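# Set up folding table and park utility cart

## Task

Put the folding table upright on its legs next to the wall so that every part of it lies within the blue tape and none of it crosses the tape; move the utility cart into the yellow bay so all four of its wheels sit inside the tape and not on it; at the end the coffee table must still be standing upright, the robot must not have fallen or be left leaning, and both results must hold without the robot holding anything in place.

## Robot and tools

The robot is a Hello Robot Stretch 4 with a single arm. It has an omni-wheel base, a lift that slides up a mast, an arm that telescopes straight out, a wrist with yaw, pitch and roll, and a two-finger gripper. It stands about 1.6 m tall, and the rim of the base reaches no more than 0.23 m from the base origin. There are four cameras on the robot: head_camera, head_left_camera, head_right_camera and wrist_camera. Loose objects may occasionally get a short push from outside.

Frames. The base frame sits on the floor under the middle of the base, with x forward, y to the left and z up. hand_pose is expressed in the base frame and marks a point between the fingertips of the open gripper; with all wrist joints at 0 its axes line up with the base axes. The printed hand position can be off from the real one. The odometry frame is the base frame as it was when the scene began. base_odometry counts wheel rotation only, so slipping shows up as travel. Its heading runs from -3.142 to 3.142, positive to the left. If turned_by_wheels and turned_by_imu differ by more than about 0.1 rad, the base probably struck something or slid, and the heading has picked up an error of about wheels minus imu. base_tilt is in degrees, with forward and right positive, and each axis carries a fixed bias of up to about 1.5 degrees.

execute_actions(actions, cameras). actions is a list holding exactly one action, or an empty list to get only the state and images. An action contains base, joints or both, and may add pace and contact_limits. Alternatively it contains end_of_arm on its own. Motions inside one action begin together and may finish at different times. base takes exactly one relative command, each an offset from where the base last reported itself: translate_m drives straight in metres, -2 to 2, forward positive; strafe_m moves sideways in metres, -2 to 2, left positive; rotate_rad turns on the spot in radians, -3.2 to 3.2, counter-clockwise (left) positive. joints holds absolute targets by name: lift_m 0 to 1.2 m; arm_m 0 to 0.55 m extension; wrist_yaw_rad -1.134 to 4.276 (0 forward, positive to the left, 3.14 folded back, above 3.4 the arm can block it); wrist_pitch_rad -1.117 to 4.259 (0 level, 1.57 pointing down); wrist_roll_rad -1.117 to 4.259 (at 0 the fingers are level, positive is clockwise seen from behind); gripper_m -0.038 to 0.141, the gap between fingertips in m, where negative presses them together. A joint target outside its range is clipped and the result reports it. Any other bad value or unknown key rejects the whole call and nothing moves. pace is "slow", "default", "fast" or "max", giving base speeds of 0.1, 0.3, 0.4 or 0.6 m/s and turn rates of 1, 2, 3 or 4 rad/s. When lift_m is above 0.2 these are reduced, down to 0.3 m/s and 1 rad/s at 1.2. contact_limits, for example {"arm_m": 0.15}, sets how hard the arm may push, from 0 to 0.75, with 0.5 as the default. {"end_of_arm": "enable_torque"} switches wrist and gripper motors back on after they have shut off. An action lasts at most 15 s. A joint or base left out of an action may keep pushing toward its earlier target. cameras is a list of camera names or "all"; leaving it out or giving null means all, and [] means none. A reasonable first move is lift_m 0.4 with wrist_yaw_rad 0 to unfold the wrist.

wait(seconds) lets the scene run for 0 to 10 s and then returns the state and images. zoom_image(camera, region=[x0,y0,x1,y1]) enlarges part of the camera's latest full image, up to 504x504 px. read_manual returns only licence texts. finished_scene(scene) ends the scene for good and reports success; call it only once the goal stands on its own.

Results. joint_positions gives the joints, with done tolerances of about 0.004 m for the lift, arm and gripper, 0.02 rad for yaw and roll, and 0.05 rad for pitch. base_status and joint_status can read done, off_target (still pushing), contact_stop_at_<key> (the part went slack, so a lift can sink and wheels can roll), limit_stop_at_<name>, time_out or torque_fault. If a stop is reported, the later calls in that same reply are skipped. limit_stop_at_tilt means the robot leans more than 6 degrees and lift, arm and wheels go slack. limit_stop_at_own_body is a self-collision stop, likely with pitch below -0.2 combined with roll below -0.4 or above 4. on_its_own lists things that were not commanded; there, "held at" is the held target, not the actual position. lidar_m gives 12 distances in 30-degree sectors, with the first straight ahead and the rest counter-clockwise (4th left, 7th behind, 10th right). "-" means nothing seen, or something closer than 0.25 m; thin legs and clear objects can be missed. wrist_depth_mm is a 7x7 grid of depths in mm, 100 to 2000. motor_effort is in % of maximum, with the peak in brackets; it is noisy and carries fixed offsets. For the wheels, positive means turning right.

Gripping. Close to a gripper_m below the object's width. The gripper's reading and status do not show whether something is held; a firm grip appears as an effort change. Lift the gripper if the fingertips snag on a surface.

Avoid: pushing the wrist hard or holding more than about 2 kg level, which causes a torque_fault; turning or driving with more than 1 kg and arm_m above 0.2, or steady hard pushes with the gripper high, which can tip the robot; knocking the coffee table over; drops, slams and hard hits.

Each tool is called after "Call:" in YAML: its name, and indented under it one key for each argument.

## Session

Call:
execute_actions:
  actions: []

Scene clock: 0.00 s.
base_odometry: x=+0.000 y=+0.000 heading=+0.000 (m, m, rad; odometry frame)
turned_by_wheels: +0.000 (rad since the last result)
turned_by_imu: +0.000 (rad since the last result)
base_tilt: forward=-0.4 right=-0.1 (deg)
lidar_m: 1.01 1.03 0.84 0.78 0.84 1.44 1.26 1.09 1.75 1.67 1.47 1.05
base_status: not commanded
joint_positions: lift_m=+0.188 arm_m=-0.002 wrist_yaw_rad=+3.101 wrist_pitch_rad=+0.012 wrist_roll_rad=-0.002 gripper_m=+0.057
joint_status: not commanded
motor_effort: lift_m=+20 arm_m=+0 wrist_yaw_rad=+0 wrist_pitch_rad=-6 wrist_roll_rad=-1 gripper_m=-3 wheel_0=+0 wheel_1=+0 wheel_2=+0 (%)
hand_pose: x=-0.1162 y=+0.0992 z=+0.3627 quat_wxyz=(+0.020, -0.006, -0.001, +1.000) (m; base frame)
wrist_depth_mm: 136 138 - - - - 917 / - 138 - - - - 1182 / 106 138 263 - - - 1205 / 115 138 - - - - 1160 / 1098 1366 - - - - 1430 / 1229 1397 196 1366 198 1336 1118 / 960 878 917 135 931 854 904
pictures: head_camera, head_left_camera, head_right_camera, wrist_camera
Images, in order (width x height): head_camera 420x560, head_left_camera 420x672, head_right_camera 420x672, wrist_camera 616x392.

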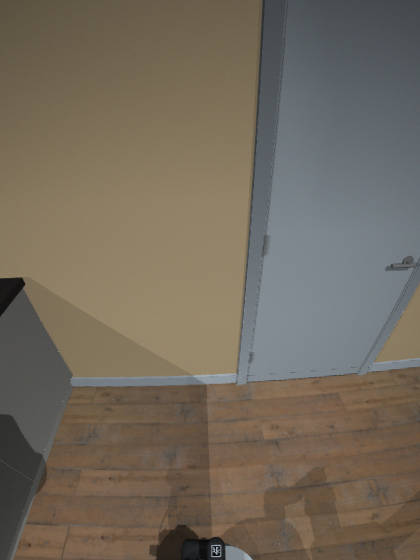

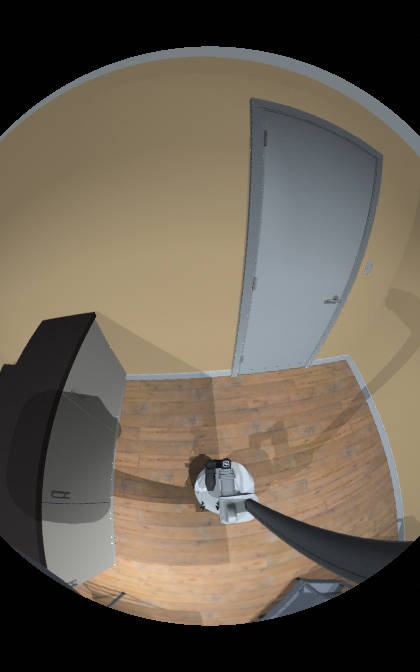

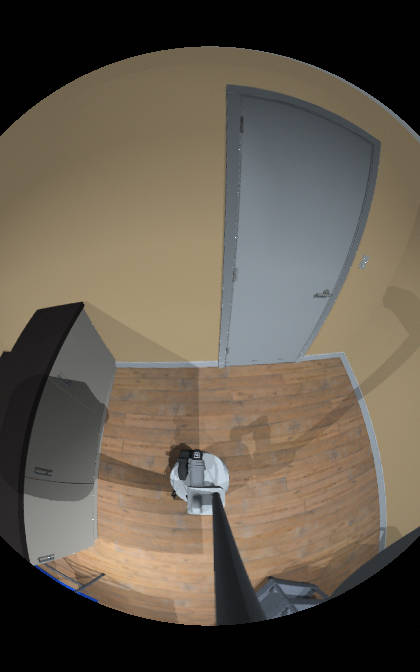

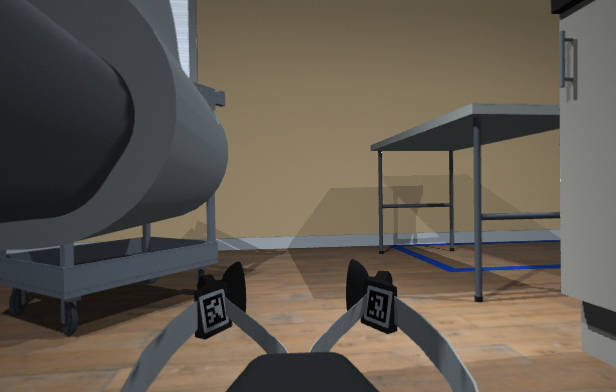

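Call:
execute_actions:
  actions:
    - {"base":{"rotate_rad":1.62}}
  cameras: []

Call:
execute_actions:
  actions:
    - {"base":{"translate_m":0.35}}
  cameras: []

Call:
execute_actions:
  actions:
    - {"base":{"strafe_m":1.27}}
  cameras: ["head_camera","head_left_camera"]

Scene clock: 2.27 s.
base_odometry: x=+0.000 y=+0.000 heading=+1.620 (m, m, rad; odometry frame)
turned_by_wheels: +1.620 (rad since the last result)
turned_by_imu: +1.598 (rad since the last result)
base_tilt: forward=-0.4 right=+0.1 (deg)
lidar_m: 0.78 0.84 1.41 1.22 1.09 1.77 1.69 1.41 1.03 1.01 1.07 0.83
base_status: done
joint_positions: lift_m=+0.188 arm_m=-0.002 wrist_yaw_rad=+3.101 wrist_pitch_rad=+0.012 wrist_roll_rad=-0.002 gripper_m=+0.057
joint_status: not commanded
motor_effort: lift_m=+21(21) arm_m=+0(0) wrist_yaw_rad=+0(0) wrist_pitch_rad=-3(4) wrist_roll_rad=-2(1) gripper_m=-4(2) wheel_0=-2(9) wheel_1=+0(7) wheel_2=-1(10) (%)
hand_pose: x=-0.1162 y=+0.0992 z=+0.3627 quat_wxyz=(+0.020, -0.006, -0.001, +1.000) (m; base frame)
wrist_depth_mm: 136 138 1808 1921 1863 1921 1983 / - 138 1808 1863 1921 1863 1921 / 106 138 262 1863 1863 1921 1921 / 115 139 1808 1808 1863 1921 1921 / 1618 1756 1808 1808 1921 1921 1863 / 1430 1397 196 1366 198 1366 1366 / 946 891 946 135 917 854 917
pictures: none
No camera images: the call's "cameras" was empty. Leave "cameras" out to get every camera's image.

Scene clock: 4.93 s.
base_odometry: x=-0.017 y=+0.350 heading=+1.620 (m, m, rad; odometry frame)
turned_by_wheels: +0.000 (rad since the last result)
turned_by_imu: -0.002 (rad since the last result)
base_tilt: forward=-0.3 right=+0.1 (deg)
lidar_m: 0.44 0.46 0.69 1.58 1.28 2.14 2.05 1.41 1.06 1.03 0.60 0.47
base_status: done
joint_positions: lift_m=+0.188 arm_m=-0.002 wrist_yaw_rad=+3.101 wrist_pitch_rad=+0.012 wrist_roll_rad=-0.002 gripper_m=+0.057
joint_status: not commanded
motor_effort: lift_m=+21(20) arm_m=+0(0) wrist_yaw_rad=-1(0) wrist_pitch_rad=-6(4) wrist_roll_rad=-1(1) gripper_m=-2(3) wheel_0=+1(8) wheel_1=+0(7) wheel_2=-1(12) (%)
hand_pose: x=-0.1162 y=+0.0992 z=+0.3627 quat_wxyz=(+0.020, -0.006, -0.001, +1.000) (m; base frame)
wrist_depth_mm: 136 138 - - - - - / - 138 - - - - - / 105 138 262 - - - - / 115 138 - - - - - / 1661 - - - - - - / 1430 1430 196 1366 198 1336 1308 / 946 866 931 135 917 854 917
pictures: none
No camera images: the call's "cameras" was empty. Leave "cameras" out to get every camera's image.

Scene clock: 10.50 s.
base_odometry: x=-1.286 y=+0.288 heading=+1.620 (m, m, rad; odometry frame)
turned_by_wheels: +0.000 (rad since the last result)
turned_by_imu: +0.004 (rad since the last result)
base_tilt: forward=-0.3 right=+0.1 (deg)
lidar_m: 0.50 0.52 0.74 1.41 1.49 0.46 0.51 0.78 2.35 1.74 0.70 0.75
base_status: done
joint_positions: lift_m=+0.188 arm_m=-0.002 wrist_yaw_rad=+3.101 wrist_pitch_rad=+0.012 wrist_roll_rad=-0.002 gripper_m=+0.057
joint_status: not commanded
motor_effort: lift_m=+21(21) arm_m=+0(0) wrist_yaw_rad=-1(1) wrist_pitch_rad=-5(6) wrist_roll_rad=+0(2) gripper_m=-3(2) wheel_0=-1(10) wheel_1=+0(9) wheel_2=+0(0) (%)
hand_pose: x=-0.1162 y=+0.0992 z=+0.3627 quat_wxyz=(+0.020, -0.006, -0.001, +1.000) (m; base frame)
wrist_depth_mm: 136 138 798 798 750 - 1708 / - 138 1098 - - - 1756 / 106 138 262 609 627 - 1756 / 116 138 1205 - 917 - 1756 / - - - - 976 - 1708 / 1397 1182 195 866 198 1336 1281 / 960 878 878 135 615 866 904
pictures: head_camera, head_left_camera
Images, in order (width x height): head_camera 420x560, head_left_camera 420x672.

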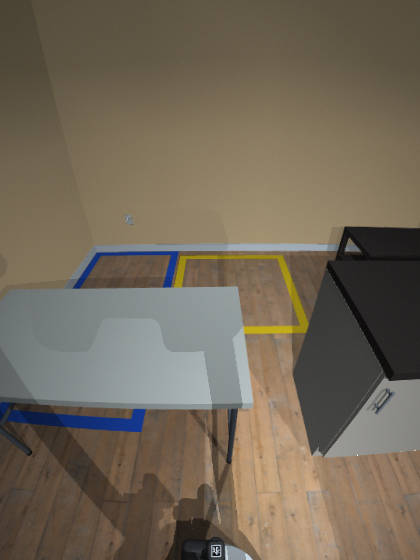

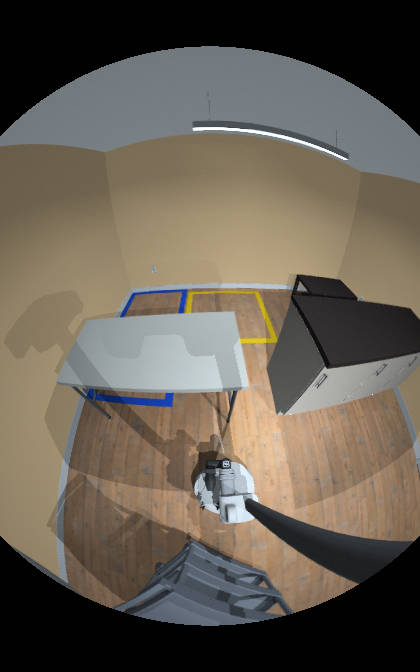

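Call:
execute_actions:
  actions:
    - {"base":{"strafe_m":-0.05}}
  cameras: []

Call:
execute_actions:
  actions:
    - {"base":{"translate_m":0.72},"pace":"slow"}
  cameras: ["head_left_camera"]

Call:
execute_actions:
  actions:
    - {"base":{"rotate_rad":0.2}}
  cameras: []

Call:
execute_actions:
  actions:
    - {"base":{"translate_m":0.7}}
  cameras: ["head_left_camera"]

Scene clock: 11.83 s.
base_odometry: x=-1.236 y=+0.290 heading=+1.620 (m, m, rad; odometry frame)
turned_by_wheels: +0.000 (rad since the last result)
turned_by_imu: -0.001 (rad since the last result)
base_tilt: forward=-0.5 right=+0.0 (deg)
lidar_m: 0.49 0.51 0.74 1.46 1.53 0.48 0.52 2.08 2.30 1.75 0.68 0.67
base_status: done
joint_positions: lift_m=+0.188 arm_m=-0.002 wrist_yaw_rad=+3.101 wrist_pitch_rad=+0.012 wrist_roll_rad=-0.002 gripper_m=+0.057
joint_status: not commanded
motor_effort: lift_m=+20(20) arm_m=+0(0) wrist_yaw_rad=-1(0) wrist_pitch_rad=-3(6) wrist_roll_rad=+1(1) gripper_m=-3(3) wheel_0=+1(11) wheel_1=+0(9) wheel_2=+0(0) (%)
hand_pose: x=-0.1162 y=+0.0992 z=+0.3627 quat_wxyz=(+0.020, -0.006, -0.001, +1.000) (m; base frame)
wrist_depth_mm: 136 138 809 798 750 - 1808 / - 138 - 1229 - - 1808 / 106 138 262 661 580 - 1863 / 115 138 - - - - 1863 / - - - - 1078 - 1863 / 1430 1281 196 891 198 1205 1336 / 946 878 904 135 580 854 904
pictures: none
No camera images: the call's "cameras" was empty. Leave "cameras" out to get every camera's image.

Scene clock: 20.30 s.
base_odometry: x=-1.271 y=+1.009 heading=+1.620 (m, m, rad; odometry frame)
turned_by_wheels: +0.000 (rad since the last result)
turned_by_imu: -0.007 (rad since the last result)
base_tilt: forward=-0.5 right=+0.0 (deg)
lidar_m: 0.25 0.25 0.25 0.30 1.52 1.14 1.15 2.84 0.47 0.45 0.48 0.26
base_status: done
joint_positions: lift_m=+0.188 arm_m=-0.002 wrist_yaw_rad=+3.101 wrist_pitch_rad=+0.012 wrist_roll_rad=-0.002 gripper_m=+0.057
joint_status: not commanded
motor_effort: lift_m=+21(21) arm_m=+0(0) wrist_yaw_rad=-1(1) wrist_pitch_rad=-6(4) wrist_roll_rad=-1(1) gripper_m=-3(3) wheel_0=+6(7) wheel_1=+5(6) wheel_2=-8(12) (%)
hand_pose: x=-0.1162 y=+0.0992 z=+0.3627 quat_wxyz=(+0.020, -0.006, -0.001, +1.000) (m; base frame)
wrist_depth_mm: 136 138 - - - - 1756 / - 138 1618 1366 - - 1808 / 106 138 262 - - - 1756 / 116 138 1464 - - - 1863 / - - 1921 1464 - - 1808 / 1430 1430 196 1366 198 1336 1336 / 960 878 917 135 917 842 904
pictures: head_left_camera
Images, in order (width x height): head_left_camera 420x672.

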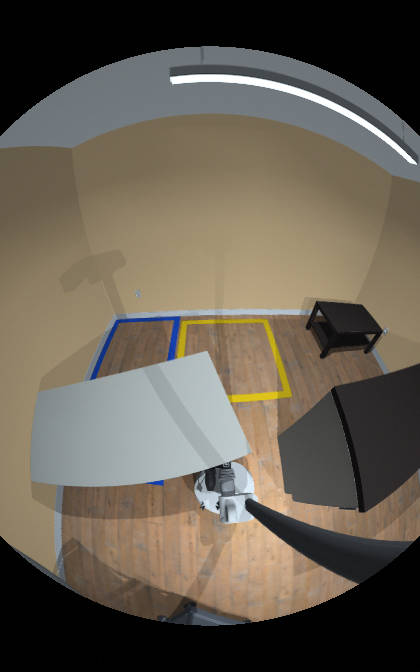

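Scene clock: 21.23 s.
base_odometry: x=-1.271 y=+1.009 heading=+1.819 (m, m, rad; odometry frame)
turned_by_wheels: +0.199 (rad since the last result)
turned_by_imu: +0.196 (rad since the last result)
base_tilt: forward=-0.4 right=+0.0 (deg)
lidar_m: 0.25 0.25 0.25 0.47 1.63 1.13 1.30 2.70 0.45 0.45 0.53 0.25
base_status: done
joint_positions: lift_m=+0.188 arm_m=-0.002 wrist_yaw_rad=+3.101 wrist_pitch_rad=+0.012 wrist_roll_rad=-0.002 gripper_m=+0.057
joint_status: not commanded
motor_effort: lift_m=+20(21) arm_m=+0(0) wrist_yaw_rad=+0(0) wrist_pitch_rad=-6(6) wrist_roll_rad=-1(0) gripper_m=-1(1) wheel_0=-4(6) wheel_1=-1(7) wheel_2=-3(9) (%)
hand_pose: x=-0.1162 y=+0.0992 z=+0.3627 quat_wxyz=(+0.020, -0.006, -0.001, +1.000) (m; base frame)
wrist_depth_mm: 136 138 - - - - - / - 138 - - 1308 - - / 105 138 260 - - - - / 116 139 - 1921 - - - / - - - 1863 1281 - - / 1464 1397 195 1336 198 1366 1336 / 976 904 931 135 917 866 904
pictures: none
No camera images: the call's "cameras" was empty. Leave "cameras" out to get every camera's image.

Scene clock: 25.03 s.
base_odometry: x=-1.443 y=+1.687 heading=+1.819 (m, m, rad; odometry frame)
turned_by_wheels: +0.000 (rad since the last result)
turned_by_imu: -0.006 (rad since the last result)
base_tilt: forward=-0.3 right=+0.0 (deg)
lidar_m: 0.25 0.25 0.25 0.25 0.25 1.78 1.82 0.73 0.68 1.46 1.57 0.25
base_status: done
joint_positions: lift_m=+0.188 arm_m=-0.002 wrist_yaw_rad=+3.101 wrist_pitch_rad=+0.012 wrist_roll_rad=-0.002 gripper_m=+0.057
joint_status: not commanded
motor_effort: lift_m=+21(20) arm_m=+0(0) wrist_yaw_rad=-1(1) wrist_pitch_rad=-5(5) wrist_roll_rad=+0(1) gripper_m=-3(0) wheel_0=+4(10) wheel_1=+1(8) wheel_2=-7(18) (%)
hand_pose: x=-0.1162 y=+0.0992 z=+0.3627 quat_wxyz=(+0.020, -0.006, -0.001, +1.000) (m; base frame)
wrist_depth_mm: 136 138 - - - - - / - 138 - - - - - / 105 139 260 - - - - / 115 139 - - - - - / 820 - - - - - - / 904 1366 196 1366 198 1366 1336 / 854 878 931 135 904 854 917
pictures: head_left_camera
Images, in order (width x height): head_left_camera 420x672.

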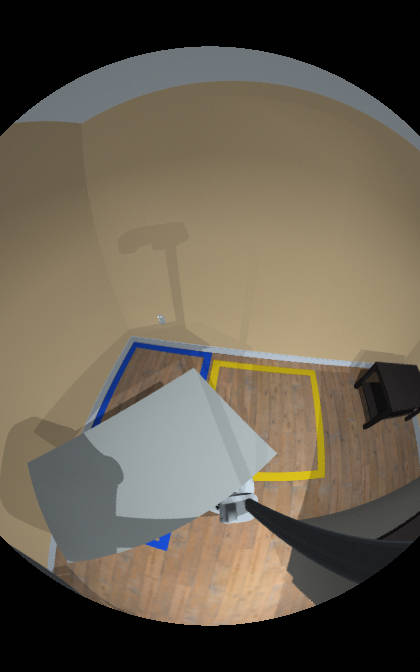

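Call:
execute_actions:
  actions:
    - {"base":{"translate_m":0.55}}
  cameras: ["head_left_camera"]

Call:
execute_actions:
  actions:
    - {"base":{"strafe_m":0.2},"pace":"slow"}
  cameras: []

Call:
execute_actions:
  actions:
    - {"base":{"rotate_rad":1.39}}
  cameras: []

Call:
execute_actions:
  actions:
    - {"base":{"translate_m":-0.65}}
  cameras: ["head_left_camera","head_camera"]

Scene clock: 28.47 s.
base_odometry: x=-1.578 y=+2.220 heading=+1.819 (m, m, rad; odometry frame)
turned_by_wheels: +0.000 (rad since the last result)
turned_by_imu: -0.005 (rad since the last result)
base_tilt: forward=-0.4 right=+0.0 (deg)
lidar_m: 0.25 0.25 0.25 0.25 0.25 0.25 2.36 1.09 1.53 1.50 0.94 0.25
base_status: done
joint_positions: lift_m=+0.188 arm_m=-0.002 wrist_yaw_rad=+3.101 wrist_pitch_rad=+0.012 wrist_roll_rad=-0.002 gripper_m=+0.057
joint_status: not commanded
motor_effort: lift_m=+20(20) arm_m=+0(0) wrist_yaw_rad=-1(0) wrist_pitch_rad=-4(6) wrist_roll_rad=+1(1) gripper_m=-2(2) wheel_0=+5(10) wheel_1=+0(7) wheel_2=-8(17) (%)
hand_pose: x=-0.1162 y=+0.0992 z=+0.3627 quat_wxyz=(+0.020, -0.006, -0.001, +1.000) (m; base frame)
wrist_depth_mm: 136 138 - - 634 640 647 / - 138 - - - - 1708 / 105 138 262 - - - 1921 / 115 139 - - - - 1983 / 1042 1430 - - - - 1808 / 1025 1308 195 1366 198 1366 1308 / 946 878 917 135 891 866 904
pictures: head_left_camera
Images, in order (width x height): head_left_camera 420x672.

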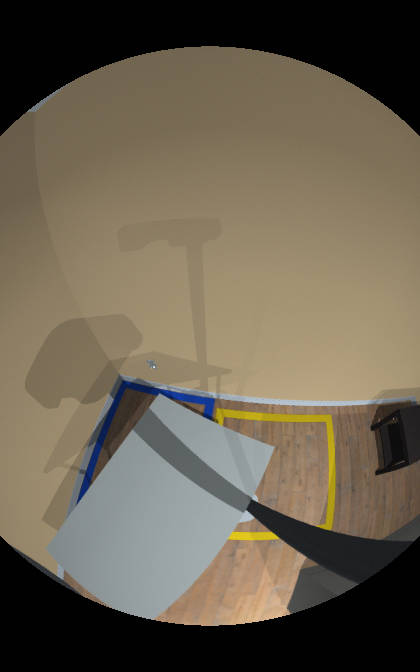

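Scene clock: 31.63 s.
base_odometry: x=-1.772 y=+2.171 heading=+1.819 (m, m, rad; odometry frame)
turned_by_wheels: +0.000 (rad since the last result)
turned_by_imu: +0.000 (rad since the last result)
base_tilt: forward=-0.4 right=-0.1 (deg)
lidar_m: 0.25 0.25 0.25 0.25 0.25 0.25 0.26 1.22 1.47 1.70 0.25 0.25
base_status: done
joint_positions: lift_m=+0.188 arm_m=-0.002 wrist_yaw_rad=+3.101 wrist_pitch_rad=+0.012 wrist_roll_rad=-0.002 gripper_m=+0.057
joint_status: not commanded
motor_effort: lift_m=+20(21) arm_m=+0(0) wrist_yaw_rad=-1(1) wrist_pitch_rad=-6(6) wrist_roll_rad=+0(1) gripper_m=-2(2) wheel_0=-8(12) wheel_1=+9(15) wheel_2=-1(6) (%)
hand_pose: x=-0.1161 y=+0.0992 z=+0.3627 quat_wxyz=(+0.020, -0.006, -0.001, +1.000) (m; base frame)
wrist_depth_mm: 136 138 - 732 634 640 647 / - 138 - - - - 1537 / 106 138 260 - - - 1576 / 115 138 - - - - 1576 / 1182 - - - - - 1499 / 1255 1397 195 1366 198 1336 1336 / 946 878 931 135 891 854 904
pictures: none
No camera images: the call's "cameras" was empty. Leave "cameras" out to get every camera's image.

Scene clock: 33.60 s.
base_odometry: x=-1.772 y=+2.170 heading=-3.075 (m, m, rad; odometry frame)
turned_by_wheels: +1.389 (rad since the last result)
turned_by_imu: +1.369 (rad since the last result)
base_tilt: forward=-0.5 right=+0.0 (deg)
lidar_m: 0.25 0.25 0.25 0.25 1.29 1.21 1.70 1.12 0.25 0.25 0.25 0.25
base_status: done
joint_positions: lift_m=+0.188 arm_m=-0.002 wrist_yaw_rad=+3.101 wrist_pitch_rad=+0.012 wrist_roll_rad=-0.002 gripper_m=+0.057
joint_status: not commanded
motor_effort: lift_m=+21(20) arm_m=+0(0) wrist_yaw_rad=+0(1) wrist_pitch_rad=-2(5) wrist_roll_rad=+0(1) gripper_m=+0(3) wheel_0=-1(9) wheel_1=-2(8) wheel_2=-7(17) (%)
hand_pose: x=-0.1161 y=+0.0992 z=+0.3627 quat_wxyz=(+0.020, -0.006, -0.001, +1.000) (m; base frame)
wrist_depth_mm: 136 138 - - - - 1078 / - 138 - - - 1366 1098 / 105 138 260 - - 1336 1098 / 115 139 - - - 1336 1078 / 1308 1983 - - - 1366 1098 / 1308 1366 196 1366 198 1255 1098 / 946 878 931 135 917 842 904
pictures: none
No camera images: the call's "cameras" was empty. Leave "cameras" out to get every camera's image.

Scene clock: 37.27 s.
base_odometry: x=-1.123 y=+2.213 heading=-3.075 (m, m, rad; odometry frame)
turned_by_wheels: +0.000 (rad since the last result)
turned_by_imu: +0.000 (rad since the last result)
base_tilt: forward=-0.4 right=+0.1 (deg)
lidar_m: 0.57 0.66 1.16 0.98 0.85 1.18 1.03 1.07 0.80 0.77 0.82 0.58
base_status: done
joint_positions: lift_m=+0.188 arm_m=-0.002 wrist_yaw_rad=+3.101 wrist_pitch_rad=+0.012 wrist_roll_rad=-0.002 gripper_m=+0.057
joint_status: not commanded
motor_effort: lift_m=+21(20) arm_m=+0(0) wrist_yaw_rad=+0(0) wrist_pitch_rad=-4(4) wrist_roll_rad=+0(0) gripper_m=-4(1) wheel_0=-3(8) wheel_1=-2(7) wheel_2=+2(11) (%)
hand_pose: x=-0.1161 y=+0.0992 z=+0.3627 quat_wxyz=(+0.020, -0.006, -0.001, +1.000) (m; base frame)
wrist_depth_mm: 136 138 - - - - 976 / - 138 - - - 1366 960 / 105 138 262 - - 1366 991 / 115 138 1160 - - 1366 991 / 1281 1756 1708 - - 1397 991 / 1281 1160 195 1366 198 1255 1008 / 946 878 917 136 917 842 904
pictures: head_camera, head_left_camera
Images, in order (width x height): head_camera 420x560, head_left_camera 420x672.

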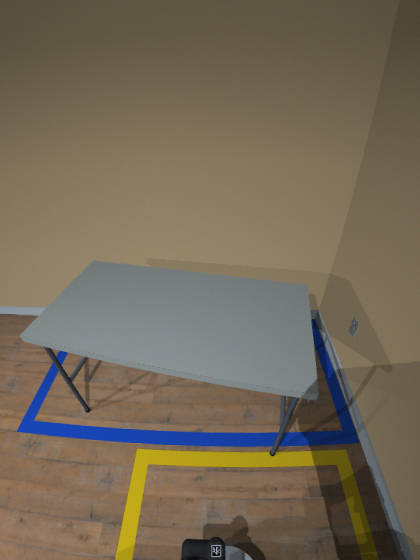

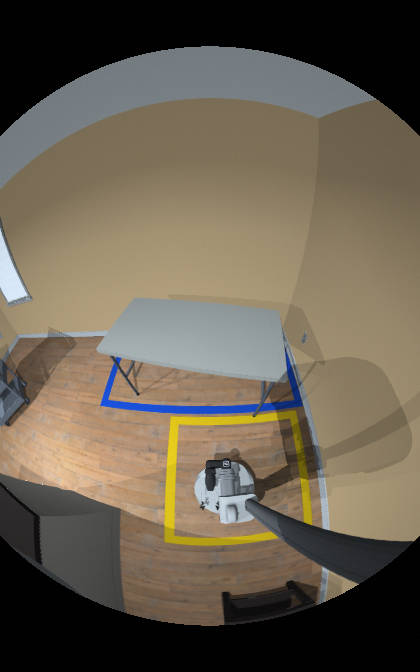

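Call:
execute_actions:
  actions:
    - {"base":{"strafe_m":-0.3}}
  cameras: []

Call:
execute_actions:
  actions:
    - {"base":{"translate_m":0.58},"pace":"slow"}
  cameras: []

Call:
execute_actions:
  actions:
    - {"base":{"translate_m":-0.4}}
  cameras: ["head_camera"]

Call:
execute_actions:
  actions:
    - {"base":{"strafe_m":1.7},"pace":"fast"}
  cameras: ["head_left_camera","head_camera"]

Scene clock: 39.77 s.
base_odometry: x=-1.143 y=+2.513 heading=-3.076 (m, m, rad; odometry frame)
turned_by_wheels: +0.000 (rad since the last result)
turned_by_imu: -0.003 (rad since the last result)
base_tilt: forward=-0.5 right=+0.0 (deg)
lidar_m: 0.52 0.59 0.98 1.14 1.15 1.09 1.06 0.69 0.50 0.47 0.51 0.74
base_status: done
joint_positions: lift_m=+0.188 arm_m=-0.002 wrist_yaw_rad=+3.101 wrist_pitch_rad=+0.012 wrist_roll_rad=-0.002 gripper_m=+0.057
joint_status: not commanded
motor_effort: lift_m=+20(21) arm_m=+0(0) wrist_yaw_rad=+0(0) wrist_pitch_rad=-6(6) wrist_roll_rad=+1(2) gripper_m=-3(1) wheel_0=+1(12) wheel_1=-1(10) wheel_2=+0(0) (%)
hand_pose: x=-0.1161 y=+0.0992 z=+0.3627 quat_wxyz=(+0.020, -0.006, -0.001, +1.000) (m; base frame)
wrist_depth_mm: 136 138 - - - - - / - 138 - - - - 1366 / 106 138 260 - - 1983 1336 / 115 138 1182 - - - 1366 / 831 1464 - 1708 - 1863 1366 / 931 1281 196 1366 198 1366 1255 / 854 878 931 135 917 854 904
pictures: none
No camera images: the call's "cameras" was empty. Leave "cameras" out to get every camera's image.

Scene clock: 46.87 s.
base_odometry: x=-1.721 y=+2.474 heading=-3.076 (m, m, rad; odometry frame)
turned_by_wheels: +0.000 (rad since the last result)
turned_by_imu: -0.006 (rad since the last result)
base_tilt: forward=-0.4 right=+0.0 (deg)
lidar_m: 0.25 0.25 0.29 1.00 1.39 1.62 1.64 0.73 0.52 0.48 0.53 0.76
base_status: done
joint_positions: lift_m=+0.188 arm_m=-0.002 wrist_yaw_rad=+3.101 wrist_pitch_rad=+0.012 wrist_roll_rad=-0.002 gripper_m=+0.057
joint_status: not commanded
motor_effort: lift_m=+20(20) arm_m=+0(0) wrist_yaw_rad=+0(0) wrist_pitch_rad=-6(5) wrist_roll_rad=+1(0) gripper_m=-2(2) wheel_0=+4(7) wheel_1=+4(8) wheel_2=-11(13) (%)
hand_pose: x=-0.1161 y=+0.0992 z=+0.3627 quat_wxyz=(+0.020, -0.006, -0.001, +1.000) (m; base frame)
wrist_depth_mm: 136 138 - - - - - / - 138 - - - - 1336 / 106 138 263 - - 1921 1336 / 116 139 1808 - - 1921 1366 / 891 1499 - - - 1808 1336 / 960 1255 196 1336 198 1308 1205 / 878 878 931 135 917 854 891
pictures: none
No camera images: the call's "cameras" was empty. Leave "cameras" out to get every camera's image.

Scene clock: 49.70 s.
base_odometry: x=-1.322 y=+2.501 heading=-3.076 (m, m, rad; odometry frame)
turned_by_wheels: +0.000 (rad since the last result)
turned_by_imu: +0.000 (rad since the last result)
base_tilt: forward=-0.4 right=+0.1 (deg)
lidar_m: 0.54 0.61 0.89 1.65 1.19 1.27 1.23 0.69 0.50 0.49 0.51 0.76
base_status: done
joint_positions: lift_m=+0.188 arm_m=-0.002 wrist_yaw_rad=+3.101 wrist_pitch_rad=+0.012 wrist_roll_rad=-0.002 gripper_m=+0.057
joint_status: not commanded
motor_effort: lift_m=+21(21) arm_m=+0(0) wrist_yaw_rad=-1(0) wrist_pitch_rad=-5(4) wrist_roll_rad=+0(2) gripper_m=-2(3) wheel_0=-3(7) wheel_1=-2(6) wheel_2=+2(11) (%)
hand_pose: x=-0.1161 y=+0.0992 z=+0.3627 quat_wxyz=(+0.020, -0.006, -0.001, +1.000) (m; base frame)
wrist_depth_mm: 136 138 - - - - - / - 138 - - - - 1336 / 105 138 262 - - 1921 1336 / 115 139 1366 - - 1921 1308 / 866 1464 1921 1921 - 1863 1397 / 931 1255 196 1397 198 1336 1229 / 878 878 917 136 917 854 904
pictures: head_camera
Images, in order (width x height): head_camera 420x560.

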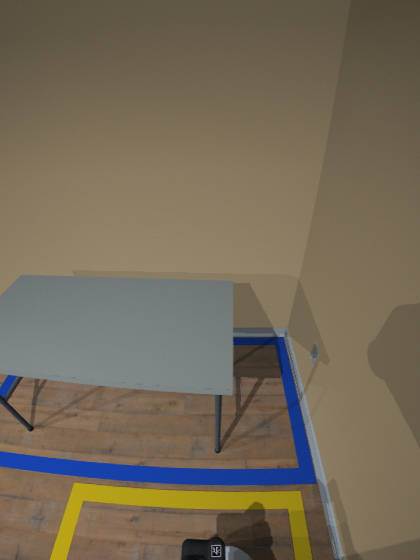

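Scene clock: 55.10 s.
base_odometry: x=-1.211 y=+0.804 heading=-3.076 (m, m, rad; odometry frame)
turned_by_wheels: +0.000 (rad since the last result)
turned_by_imu: +0.006 (rad since the last result)
base_tilt: forward=-0.4 right=+0.0 (deg)
lidar_m: 1.48 1.58 0.97 1.01 2.64 2.28 0.39 0.40 0.61 2.17 0.93 0.86
base_status: done
joint_positions: lift_m=+0.188 arm_m=-0.002 wrist_yaw_rad=+3.101 wrist_pitch_rad=+0.012 wrist_roll_rad=-0.002 gripper_m=+0.057
joint_status: not commanded
motor_effort: lift_m=+20(20) arm_m=+0(0) wrist_yaw_rad=+0(0) wrist_pitch_rad=-6(6) wrist_roll_rad=+1(1) gripper_m=-3(3) wheel_0=-2(13) wheel_1=-2(13) wheel_2=+0(2) (%)
hand_pose: x=-0.1161 y=+0.0992 z=+0.3627 quat_wxyz=(+0.020, -0.006, -0.001, +1.000) (m; base frame)
wrist_depth_mm: 136 138 559 - - - - / - 138 591 - - - - / 106 138 262 - - - - / 115 139 580 - - - - / 517 521 574 - - - - / 521 521 195 1397 198 1336 1336 / 517 521 530 135 917 866 904
pictures: head_camera, head_left_camera
Images, in order (width x height): head_camera 420x560, head_left_camera 420x672.

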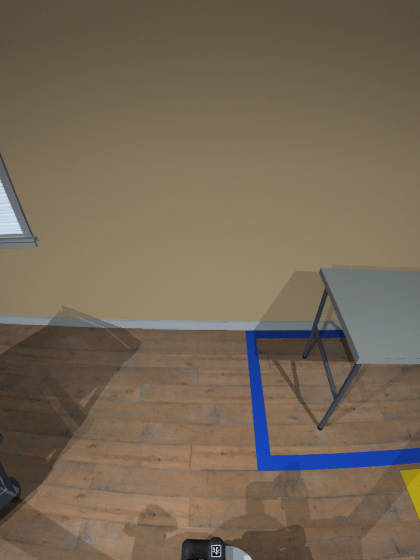

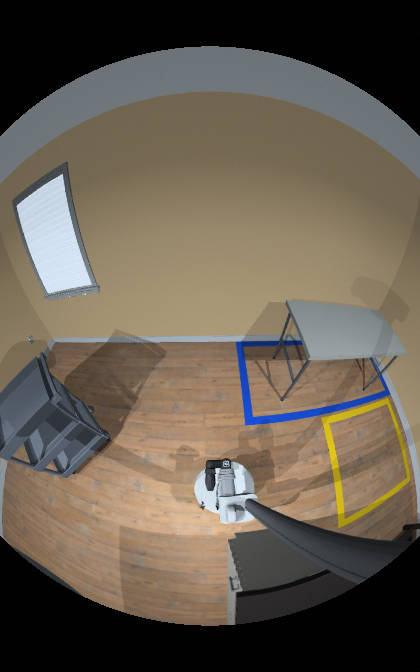

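Call:
execute_actions:
  actions:
    - {"base":{"translate_m":1.15},"pace":"fast"}
  cameras: []

Call:
execute_actions:
  actions:
    - {"base":{"rotate_rad":1.64}}
  cameras: ["head_left_camera","head_camera"]

Scene clock: 59.40 s.
base_odometry: x=-2.359 y=+0.729 heading=-3.076 (m, m, rad; odometry frame)
turned_by_wheels: +0.000 (rad since the last result)
turned_by_imu: -0.005 (rad since the last result)
base_tilt: forward=-0.5 right=+0.0 (deg)
lidar_m: 0.34 0.37 0.54 1.57 1.13 3.46 1.54 1.61 0.59 0.57 0.48 0.35
base_status: done
joint_positions: lift_m=+0.188 arm_m=-0.002 wrist_yaw_rad=+3.101 wrist_pitch_rad=+0.012 wrist_roll_rad=-0.002 gripper_m=+0.057
joint_status: not commanded
motor_effort: lift_m=+21(21) arm_m=+0(0) wrist_yaw_rad=+0(1) wrist_pitch_rad=-3(4) wrist_roll_rad=+2(1) gripper_m=-1(4) wheel_0=+1(9) wheel_1=+0(8) wheel_2=+0(15) (%)
hand_pose: x=-0.1161 y=+0.0992 z=+0.3627 quat_wxyz=(+0.020, -0.006, -0.001, +1.000) (m; base frame)
wrist_depth_mm: 136 138 - - - - - / - 138 1661 - - - - / 106 138 260 - - - - / 116 139 1618 - - - - / - 1661 1618 - - - - / 1397 1397 196 1366 198 1336 1205 / 960 891 931 135 904 866 904
pictures: none
No camera images: the call's "cameras" was empty. Leave "cameras" out to get every camera's image.

Scene clock: 61.50 s.
base_odometry: x=-2.359 y=+0.729 heading=-1.437 (m, m, rad; odometry frame)
turned_by_wheels: +1.639 (rad since the last result)
turned_by_imu: +1.617 (rad since the last result)
base_tilt: forward=-0.4 right=+0.0 (deg)
lidar_m: 2.46 1.14 3.43 1.54 1.69 0.58 0.57 0.47 0.34 0.33 0.38 0.58
base_status: done
joint_positions: lift_m=+0.188 arm_m=-0.002 wrist_yaw_rad=+3.101 wrist_pitch_rad=+0.012 wrist_roll_rad=-0.002 gripper_m=+0.057
joint_status: not commanded
motor_effort: lift_m=+21(20) arm_m=+0(0) wrist_yaw_rad=-1(1) wrist_pitch_rad=-6(5) wrist_roll_rad=+0(0) gripper_m=-2(3) wheel_0=-4(8) wheel_1=-3(7) wheel_2=-3(11) (%)
hand_pose: x=-0.1161 y=+0.0992 z=+0.3627 quat_wxyz=(+0.020, -0.006, -0.001, +1.000) (m; base frame)
wrist_depth_mm: 136 138 723 715 741 732 - / - 138 854 960 946 - - / 106 138 263 - - - - / 115 138 1430 - - - - / 597 960 1430 - - - - / 654 946 195 1366 198 1336 1336 / 654 831 878 135 931 854 904
pictures: head_camera, head_left_camera
Images, in order (width x height): head_camera 420x560, head_left_camera 420x672.

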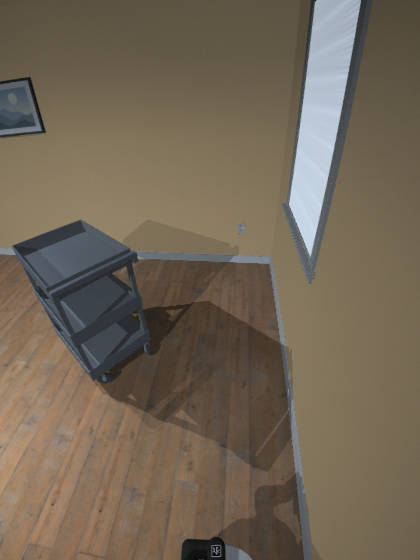

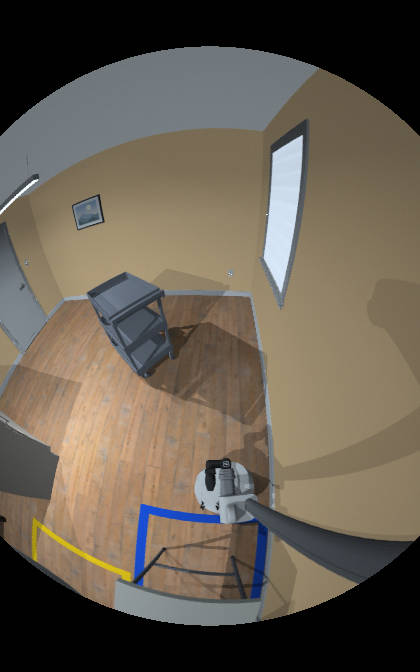

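Call:
execute_actions:
  actions:
    - {"base":{"rotate_rad":0.54},"joints":{"lift_m":0.68,"wrist_yaw_rad":0,"wrist_roll_rad":1.57,"gripper_m":0.13}}
  cameras: []

Call:
execute_actions:
  actions:
    - {"base":{"translate_m":0.6}}
  cameras: ["wrist_camera","head_camera"]

Scene clock: 64.67 s.
base_odometry: x=-2.359 y=+0.729 heading=-0.898 (m, m, rad; odometry frame)
turned_by_wheels: +0.539 (rad since the last result)
turned_by_imu: +0.531 (rad since the last result)
base_tilt: forward=-0.3 right=+0.1 (deg)
lidar_m: 1.14 3.40 1.55 0.72 0.57 0.58 0.47 0.35 0.33 0.37 0.57 2.46
base_status: done
joint_positions: lift_m=+0.680 arm_m=-0.002 wrist_yaw_rad=+0.000 wrist_pitch_rad=+0.012 wrist_roll_rad=+1.570 gripper_m=+0.130
joint_status: all done
motor_effort: lift_m=+24(27) arm_m=+0(0) wrist_yaw_rad=-1(6) wrist_pitch_rad=-5(5) wrist_roll_rad=+1(4) gripper_m=+0(3) wheel_0=-5(8) wheel_1=-2(8) wheel_2=-3(10) (%)
hand_pose: x=+0.4570 y=-0.0873 z=+0.8545 quat_wxyz=(+0.707, +0.707, +0.004, -0.004) (m; base frame)
wrist_depth_mm: - - - - - 1661 1118 / - - - - - 1661 1138 / - - - - - 1499 1160 / - - - - 1576 1336 1078 / - - - - 1397 1366 1060 / - 205 - - 1008 1397 1160 / - - - 131 - 1576 1160
pictures: none
No camera images: the call's "cameras" was empty. Leave "cameras" out to get every camera's image.

Scene clock: 68.17 s.
base_odometry: x=-1.985 y=+0.260 heading=-0.898 (m, m, rad; odometry frame)
turned_by_wheels: +0.000 (rad since the last result)
turned_by_imu: -0.003 (rad since the last result)
base_tilt: forward=-0.4 right=+0.0 (deg)
lidar_m: 0.55 3.01 1.35 1.29 2.74 1.03 0.94 0.72 0.70 0.76 1.14 0.64
base_status: done
joint_positions: lift_m=+0.680 arm_m=-0.002 wrist_yaw_rad=+0.000 wrist_pitch_rad=+0.012 wrist_roll_rad=+1.570 gripper_m=+0.130
joint_status: not commanded
motor_effort: lift_m=+24(24) arm_m=+0(0) wrist_yaw_rad=-1(2) wrist_pitch_rad=-4(5) wrist_roll_rad=-1(0) gripper_m=-2(0) wheel_0=+2(7) wheel_1=+1(6) wheel_2=-3(12) (%)
hand_pose: x=+0.4570 y=-0.0874 z=+0.8545 quat_wxyz=(+0.707, +0.707, +0.004, -0.004) (m; base frame)
wrist_depth_mm: 1618 1618 1661 1618 1618 1576 1138 / 1708 1708 1808 508 539 544 1025 / 1921 1983 1983 492 1983 691 504 / - - - 469 1098 750 484 / - - - 449 1078 759 466 / - 206 - 436 433 668 449 / - - - 130 - 676 539
pictures: head_camera, wrist_camera
Images, in order (width x height): head_camera 420x560, wrist_camera 616x392.

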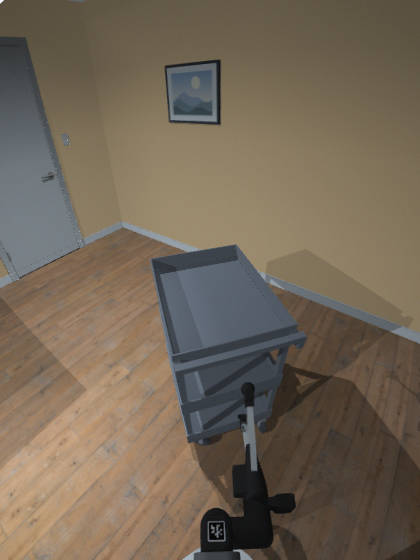

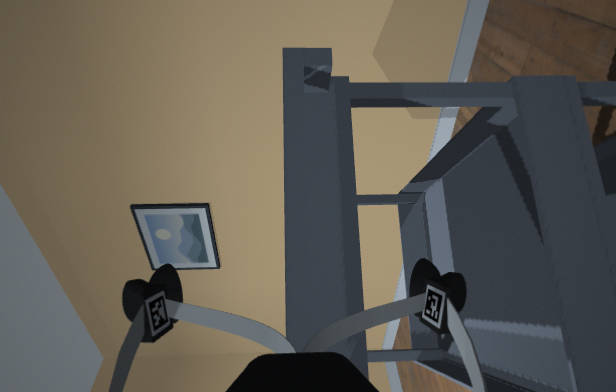

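Call:
execute_actions:
  actions:
    - {"base":{"translate_m":0.15},"joints":{"lift_m":0.672}}
  cameras: []

Call:
execute_actions:
  actions:
    - {"joints":{"gripper_m":-0.038}}
  cameras: ["wrist_camera"]

Call:
execute_actions:
  actions:
    - {"base":{"strafe_m":0.45},"pace":"slow"}
  cameras: []

Call:
execute_actions:
  actions:
    - {"base":{"rotate_rad":-0.45},"pace":"slow"}
  cameras: []

Call:
execute_actions:
  actions:
    - {"base":{"strafe_m":0.25},"pace":"slow"}
  cameras: ["head_left_camera"]

Scene clock: 70.33 s.
base_odometry: x=-1.892 y=+0.143 heading=-0.898 (m, m, rad; odometry frame)
turned_by_wheels: +0.000 (rad since the last result)
turned_by_imu: -0.001 (rad since the last result)
base_tilt: forward=-0.4 right=+0.0 (deg)
lidar_m: 0.40 0.41 1.70 1.28 2.88 1.15 1.02 0.80 0.79 0.84 1.29 0.49
base_status: done
joint_positions: lift_m=+0.672 arm_m=-0.002 wrist_yaw_rad=+0.000 wrist_pitch_rad=+0.012 wrist_roll_rad=+1.570 gripper_m=+0.130
joint_status: all done
motor_effort: lift_m=+17(23) arm_m=+0(0) wrist_yaw_rad=+0(1) wrist_pitch_rad=-7(6) wrist_roll_rad=+1(1) gripper_m=+0(1) wheel_0=+3(7) wheel_1=+3(7) wheel_2=-1(11) (%)
hand_pose: x=+0.4570 y=-0.0874 z=+0.8470 quat_wxyz=(+0.707, +0.707, +0.004, -0.004) (m; base frame)
wrist_depth_mm: 1464 1464 1499 306 1464 1430 1042 / 1618 1661 1618 340 389 1366 466 / 1708 1808 1808 327 1863 668 517 / 1983 - - 312 946 723 521 / - - - 300 917 732 517 / - 206 - 236 291 654 525 / - - - 130 820 707 521
pictures: none
No camera images: the call's "cameras" was empty. Leave "cameras" out to get every camera's image.

Scene clock: 72.80 s.
base_odometry: x=-1.892 y=+0.143 heading=-0.898 (m, m, rad; odometry frame)
turned_by_wheels: +0.000 (rad since the last result)
turned_by_imu: -0.001 (rad since the last result)
base_tilt: forward=-0.5 right=+0.0 (deg)
lidar_m: 0.40 0.41 1.67 1.28 2.89 1.15 1.04 0.81 0.79 0.86 1.29 0.51
base_status: not commanded
joint_positions: lift_m=+0.672 arm_m=-0.002 wrist_yaw_rad=+0.002 wrist_pitch_rad=+0.008 wrist_roll_rad=+1.570 gripper_m=-0.037
joint_status: all done
motor_effort: lift_m=+18(18) arm_m=+0(0) wrist_yaw_rad=-6(7) wrist_pitch_rad=+6(6) wrist_roll_rad=+1(0) gripper_m=-26(25) wheel_0=+3(3) wheel_1=+3(2) wheel_2=-1(1) (%)
hand_pose: x=+0.4572 y=-0.0869 z=+0.8481 quat_wxyz=(+0.707, +0.707, +0.004, -0.002) (m; base frame)
wrist_depth_mm: 1464 1537 1537 310 1430 1499 1042 / 1576 1661 1618 338 1661 1576 462 / 1808 1756 1863 319 1808 732 521 / - - - 306 917 741 521 / - - - 294 917 741 525 / - - 196 225 183 750 521 / - 153 - 220 281 627 525
pictures: wrist_camera
Images, in order (width x height): wrist_camera 616x392.

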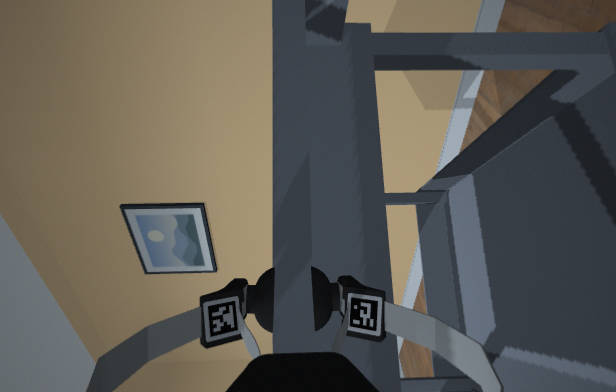

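Scene clock: 78.43 s.
base_odometry: x=-1.540 y=+0.423 heading=-0.898 (m, m, rad; odometry frame)
turned_by_wheels: +0.000 (rad since the last result)
turned_by_imu: +0.000 (rad since the last result)
base_tilt: forward=-0.5 right=-0.1 (deg)
lidar_m: 0.52 2.57 0.96 0.83 2.51 0.95 0.96 1.18 1.16 1.26 0.62 0.48
base_status: done
joint_positions: lift_m=+0.672 arm_m=-0.002 wrist_yaw_rad=+0.000 wrist_pitch_rad=+0.012 wrist_roll_rad=+1.570 gripper_m=-0.038
joint_status: not commanded
motor_effort: lift_m=+23(23) arm_m=+0(0) wrist_yaw_rad=+0(19) wrist_pitch_rad=-8(22) wrist_roll_rad=+2(1) gripper_m=-19(26) wheel_0=-4(10) wheel_1=+4(7) wheel_2=+0(0) (%)
hand_pose: x=+0.4570 y=-0.0875 z=+0.8466 quat_wxyz=(+0.707, +0.707, +0.004, -0.004) (m; base frame)
wrist_depth_mm: 1708 1756 1756 294 878 715 508 / 1863 1921 1863 294 904 723 512 / - - - 294 917 723 512 / - - - 283 304 654 480 / - - - 235 - 1537 1098 / - - 185 204 - 1661 1138 / - - - 139 - 1464 1160
pictures: none
No camera images: the call's "cameras" was empty. Leave "cameras" out to get every camera's image.

Scene clock: 80.07 s.
base_odometry: x=-1.540 y=+0.423 heading=-1.347 (m, m, rad; odometry frame)
turned_by_wheels: -0.449 (rad since the last result)
turned_by_imu: -0.444 (rad since the last result)
base_tilt: forward=-0.5 right=-0.1 (deg)
lidar_m: 0.46 0.56 2.57 0.82 0.84 2.58 0.97 1.00 1.16 1.15 1.31 0.61
base_status: done
joint_positions: lift_m=+0.672 arm_m=-0.002 wrist_yaw_rad=+0.000 wrist_pitch_rad=+0.012 wrist_roll_rad=+1.570 gripper_m=-0.038
joint_status: not commanded
motor_effort: lift_m=+23(23) arm_m=+0(0) wrist_yaw_rad=+0(0) wrist_pitch_rad=-4(6) wrist_roll_rad=+0(2) gripper_m=-18(18) wheel_0=+4(7) wheel_1=+4(8) wheel_2=+5(8) (%)
hand_pose: x=+0.4570 y=-0.0874 z=+0.8466 quat_wxyz=(+0.707, +0.707, +0.004, -0.004) (m; base frame)
wrist_depth_mm: 1756 1756 1863 1756 1808 1618 1118 / 1756 1808 1808 452 1808 1499 1042 / 1808 1863 1921 442 1921 621 469 / 1921 1921 1863 418 1983 699 442 / 1921 1983 - 389 1008 750 517 / - - 185 204 946 741 525 / - - - 138 891 668 521
pictures: none
No camera images: the call's "cameras" was empty. Leave "cameras" out to get every camera's image.

Scene clock: 83.70 s.
base_odometry: x=-1.296 y=+0.479 heading=-1.347 (m, m, rad; odometry frame)
turned_by_wheels: +0.000 (rad since the last result)
turned_by_imu: +0.000 (rad since the last result)
base_tilt: forward=-0.4 right=+0.0 (deg)
lidar_m: 0.52 2.45 2.32 0.69 0.58 0.93 1.33 1.02 1.40 1.39 1.57 0.51
base_status: done
joint_positions: lift_m=+0.672 arm_m=-0.002 wrist_yaw_rad=+0.000 wrist_pitch_rad=+0.012 wrist_roll_rad=+1.570 gripper_m=-0.038
joint_status: not commanded
motor_effort: lift_m=+22(23) arm_m=+0(0) wrist_yaw_rad=+0(0) wrist_pitch_rad=-5(3) wrist_roll_rad=-1(1) gripper_m=-19(19) wheel_0=-3(7) wheel_1=+2(8) wheel_2=+1(4) (%)
hand_pose: x=+0.4570 y=-0.0874 z=+0.8466 quat_wxyz=(+0.707, +0.707, +0.004, -0.004) (m; base frame)
wrist_depth_mm: 1808 1756 1808 368 1863 676 517 / 1863 1921 1863 340 1863 732 508 / 1863 1983 1983 317 1008 723 517 / 1983 1983 1983 241 307 640 319 / - - - 336 917 699 469 / - - 185 204 831 854 946 / - - - 139 - 1499 1138
pictures: head_left_camera
Images, in order (width x height): head_left_camera 420x672.

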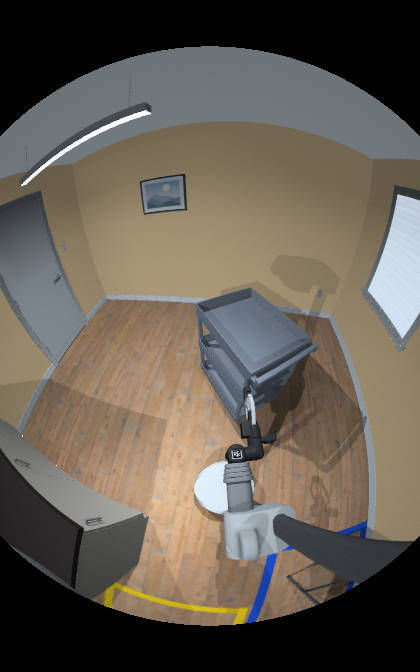

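Call:
execute_actions:
  actions:
    - {"base":{"strafe_m":-0.2},"joints":{"gripper_m":0.13,"lift_m":0.68}}
  cameras: []

Call:
execute_actions:
  actions:
    - {"joints":{"arm_m":0.09}}
  cameras: ["wrist_camera"]

Scene clock: 86.37 s.
base_odometry: x=-1.491 y=+0.434 heading=-1.347 (m, m, rad; odometry frame)
turned_by_wheels: +0.000 (rad since the last result)
turned_by_imu: -0.002 (rad since the last result)
base_tilt: forward=-0.4 right=+0.1 (deg)
lidar_m: 0.46 0.94 2.51 0.77 0.80 2.58 0.98 1.00 1.21 1.20 1.37 0.58
base_status: done
joint_positions: lift_m=+0.680 arm_m=-0.002 wrist_yaw_rad=+0.000 wrist_pitch_rad=+0.012 wrist_roll_rad=+1.570 gripper_m=+0.130
joint_status: all done
motor_effort: lift_m=+23(27) arm_m=+0(0) wrist_yaw_rad=-1(28) wrist_pitch_rad=-5(5) wrist_roll_rad=+1(2) gripper_m=+2(20) wheel_0=+1(18) wheel_1=-1(9) wheel_2=+0(2) (%)
hand_pose: x=+0.4570 y=-0.0874 z=+0.8546 quat_wxyz=(+0.707, +0.707, +0.004, -0.004) (m; base frame)
wrist_depth_mm: 1708 1808 1756 530 1808 1537 1078 / 1863 1808 1756 480 1863 661 504 / 1921 1921 1921 427 1921 699 462 / 1983 1921 1983 382 1983 750 525 / 1983 1983 - 357 1025 759 530 / - 206 - 334 325 668 530 / - - - 130 322 325 330
pictures: none
No camera images: the call's "cameras" was empty. Leave "cameras" out to get every camera's image.

Scene clock: 87.60 s.
base_odometry: x=-1.491 y=+0.434 heading=-1.347 (m, m, rad; odometry frame)
turned_by_wheels: +0.000 (rad since the last result)
turned_by_imu: -0.001 (rad since the last result)
base_tilt: forward=-0.4 right=+0.0 (deg)
lidar_m: 0.47 0.94 2.51 0.78 0.79 2.57 0.97 1.00 1.20 1.20 1.35 0.56
base_status: not commanded
joint_positions: lift_m=+0.680 arm_m=+0.089 wrist_yaw_rad=+0.000 wrist_pitch_rad=+0.012 wrist_roll_rad=+1.570 gripper_m=+0.130
joint_status: all done
motor_effort: lift_m=+24(24) arm_m=+8(9) wrist_yaw_rad=-1(1) wrist_pitch_rad=-7(6) wrist_roll_rad=-1(2) gripper_m=+0(0) wheel_0=+1(1) wheel_1=-1(1) wheel_2=+0(0) (%)
hand_pose: x=+0.5480 y=-0.0874 z=+0.8546 quat_wxyz=(+0.707, +0.707, +0.004, -0.004) (m; base frame)
wrist_depth_mm: 1661 1661 1708 418 466 466 452 / 1756 1756 1808 364 1756 1618 521 / 1756 1808 1808 327 1808 683 525 / 1808 1808 1808 297 931 741 530 / 1863 1921 1921 222 286 741 525 / 1921 206 1921 202 252 676 530 / - - - 130 243 715 535
pictures: wrist_camera
Images, in order (width x height): wrist_camera 616x392.

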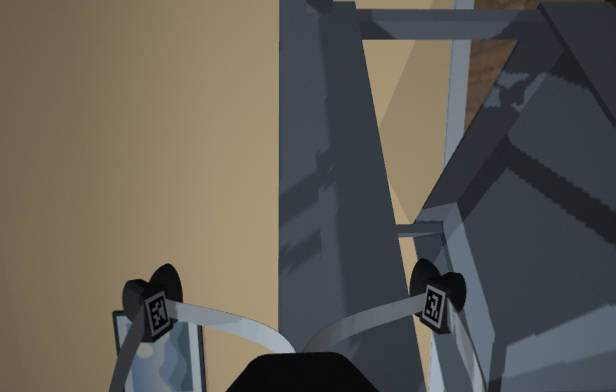

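Deep: closing should cage the bar.

Call:
execute_actions:
  actions:
    - {"joints":{"gripper_m":-0.03,"arm_m":0.08}}
  cameras: ["wrist_camera"]

Call:
execute_actions:
  actions:
    - {"base":{"strafe_m":0.4},"pace":"slow"}
  cameras: []

Call:
execute_actions:
  actions:
    - {"base":{"translate_m":-0.7},"pace":"slow"}
  cameras: ["head_left_camera"]

Scene clock: 90.13 s.
base_odometry: x=-1.491 y=+0.434 heading=-1.347 (m, m, rad; odometry frame)
turned_by_wheels: +0.000 (rad since the last result)
turned_by_imu: -0.001 (rad since the last result)
base_tilt: forward=-0.4 right=+0.1 (deg)
lidar_m: 0.50 0.92 2.50 0.80 0.78 2.57 0.97 1.02 1.22 1.21 1.39 0.59
base_status: not commanded
joint_positions: lift_m=+0.680 arm_m=+0.081 wrist_yaw_rad=+0.003 wrist_pitch_rad=+0.014 wrist_roll_rad=+1.570 gripper_m=-0.029
joint_status: all done
motor_effort: lift_m=+24(24) arm_m=-8(9) wrist_yaw_rad=-8(8) wrist_pitch_rad=-12(10) wrist_roll_rad=+1(1) gripper_m=-25(22) wheel_0=+1(2) wheel_1=-1(1) wheel_2=+0(0) (%)
hand_pose: x=+0.5410 y=-0.0867 z=+0.8540 quat_wxyz=(+0.707, +0.707, +0.006, -0.004) (m; base frame)
wrist_depth_mm: 1708 1708 1708 413 1708 1430 452 / 1708 1756 1808 359 1756 1618 525 / 1808 1808 1921 324 1863 683 521 / 1863 1863 1863 293 891 741 525 / 1921 1921 1921 220 289 750 530 / 1921 1921 185 200 185 699 525 / - 1983 - 148 240 634 530
pictures: wrist_camera
Images, in order (width x height): wrist_camera 616x392.

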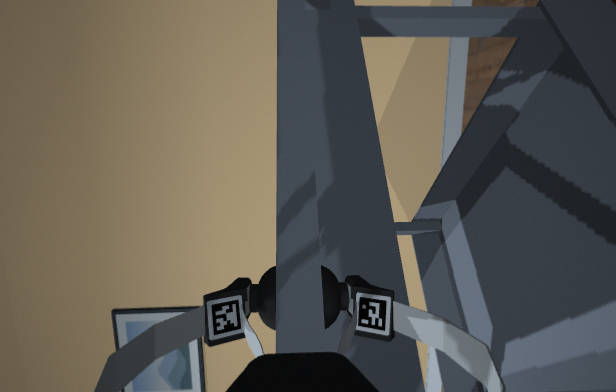

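Scene clock: 95.27 s.
base_odometry: x=-1.101 y=+0.523 heading=-1.347 (m, m, rad; odometry frame)
turned_by_wheels: +0.000 (rad since the last result)
turned_by_imu: -0.001 (rad since the last result)
base_tilt: forward=-0.4 right=+0.1 (deg)
lidar_m: 0.49 2.52 2.13 0.60 0.41 0.56 1.74 1.15 1.50 1.59 1.80 0.53
base_status: done
joint_positions: lift_m=+0.680 arm_m=+0.081 wrist_yaw_rad=-0.003 wrist_pitch_rad=+0.013 wrist_roll_rad=+1.570 gripper_m=-0.029
joint_status: not commanded
motor_effort: lift_m=+24(24) arm_m=-7(8) wrist_yaw_rad=+8(20) wrist_pitch_rad=-9(12) wrist_roll_rad=+1(1) gripper_m=-21(23) wheel_0=-7(10) wheel_1=+3(6) wheel_2=+0(0) (%)
hand_pose: x=+0.5404 y=-0.0882 z=+0.8541 quat_wxyz=(+0.707, +0.707, +0.004, -0.006) (m; base frame)
wrist_depth_mm: 1708 1808 1808 276 279 668 521 / 1863 1808 1808 271 276 732 521 / 1863 1863 1921 267 271 732 521 / 1921 1863 1983 206 268 732 521 / 1983 1983 - 202 266 741 525 / - - 185 199 185 1464 508 / - - - 147 258 264 271
pictures: none
No camera images: the call's "cameras" was empty. Leave "cameras" out to get every camera's image.

Scene clock: 103.53 s.
base_odometry: x=-1.257 y=+1.205 heading=-1.347 (m, m, rad; odometry frame)
turned_by_wheels: +0.000 (rad since the last result)
turned_by_imu: +0.001 (rad since the last result)
base_tilt: forward=-0.4 right=-0.1 (deg)
lidar_m: 0.50 0.53 0.44 0.44 1.55 1.80 1.36 0.75 0.66 1.45 1.64 0.57
base_status: done
joint_positions: lift_m=+0.680 arm_m=+0.081 wrist_yaw_rad=+0.005 wrist_pitch_rad=+0.014 wrist_roll_rad=+1.570 gripper_m=-0.029
joint_status: not commanded
motor_effort: lift_m=+24(24) arm_m=-7(7) wrist_yaw_rad=-13(16) wrist_pitch_rad=-10(8) wrist_roll_rad=+1(2) gripper_m=-22(25) wheel_0=-3(10) wheel_1=-1(6) wheel_2=+6(12) (%)
hand_pose: x=+0.5410 y=-0.0861 z=+0.8541 quat_wxyz=(+0.707, +0.707, +0.006, -0.003) (m; base frame)
wrist_depth_mm: - - - 439 480 480 484 / - - - 384 - 1618 512 / - - - 330 - 668 521 / - - - 301 - 732 525 / - - - 225 296 732 521 / - - 185 201 186 707 525 / - 158 - 147 241 668 530
pictures: head_left_camera
Images, in order (width x height): head_left_camera 420x672.

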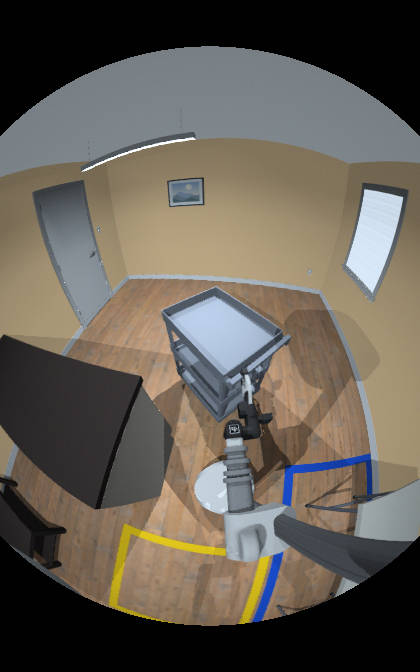

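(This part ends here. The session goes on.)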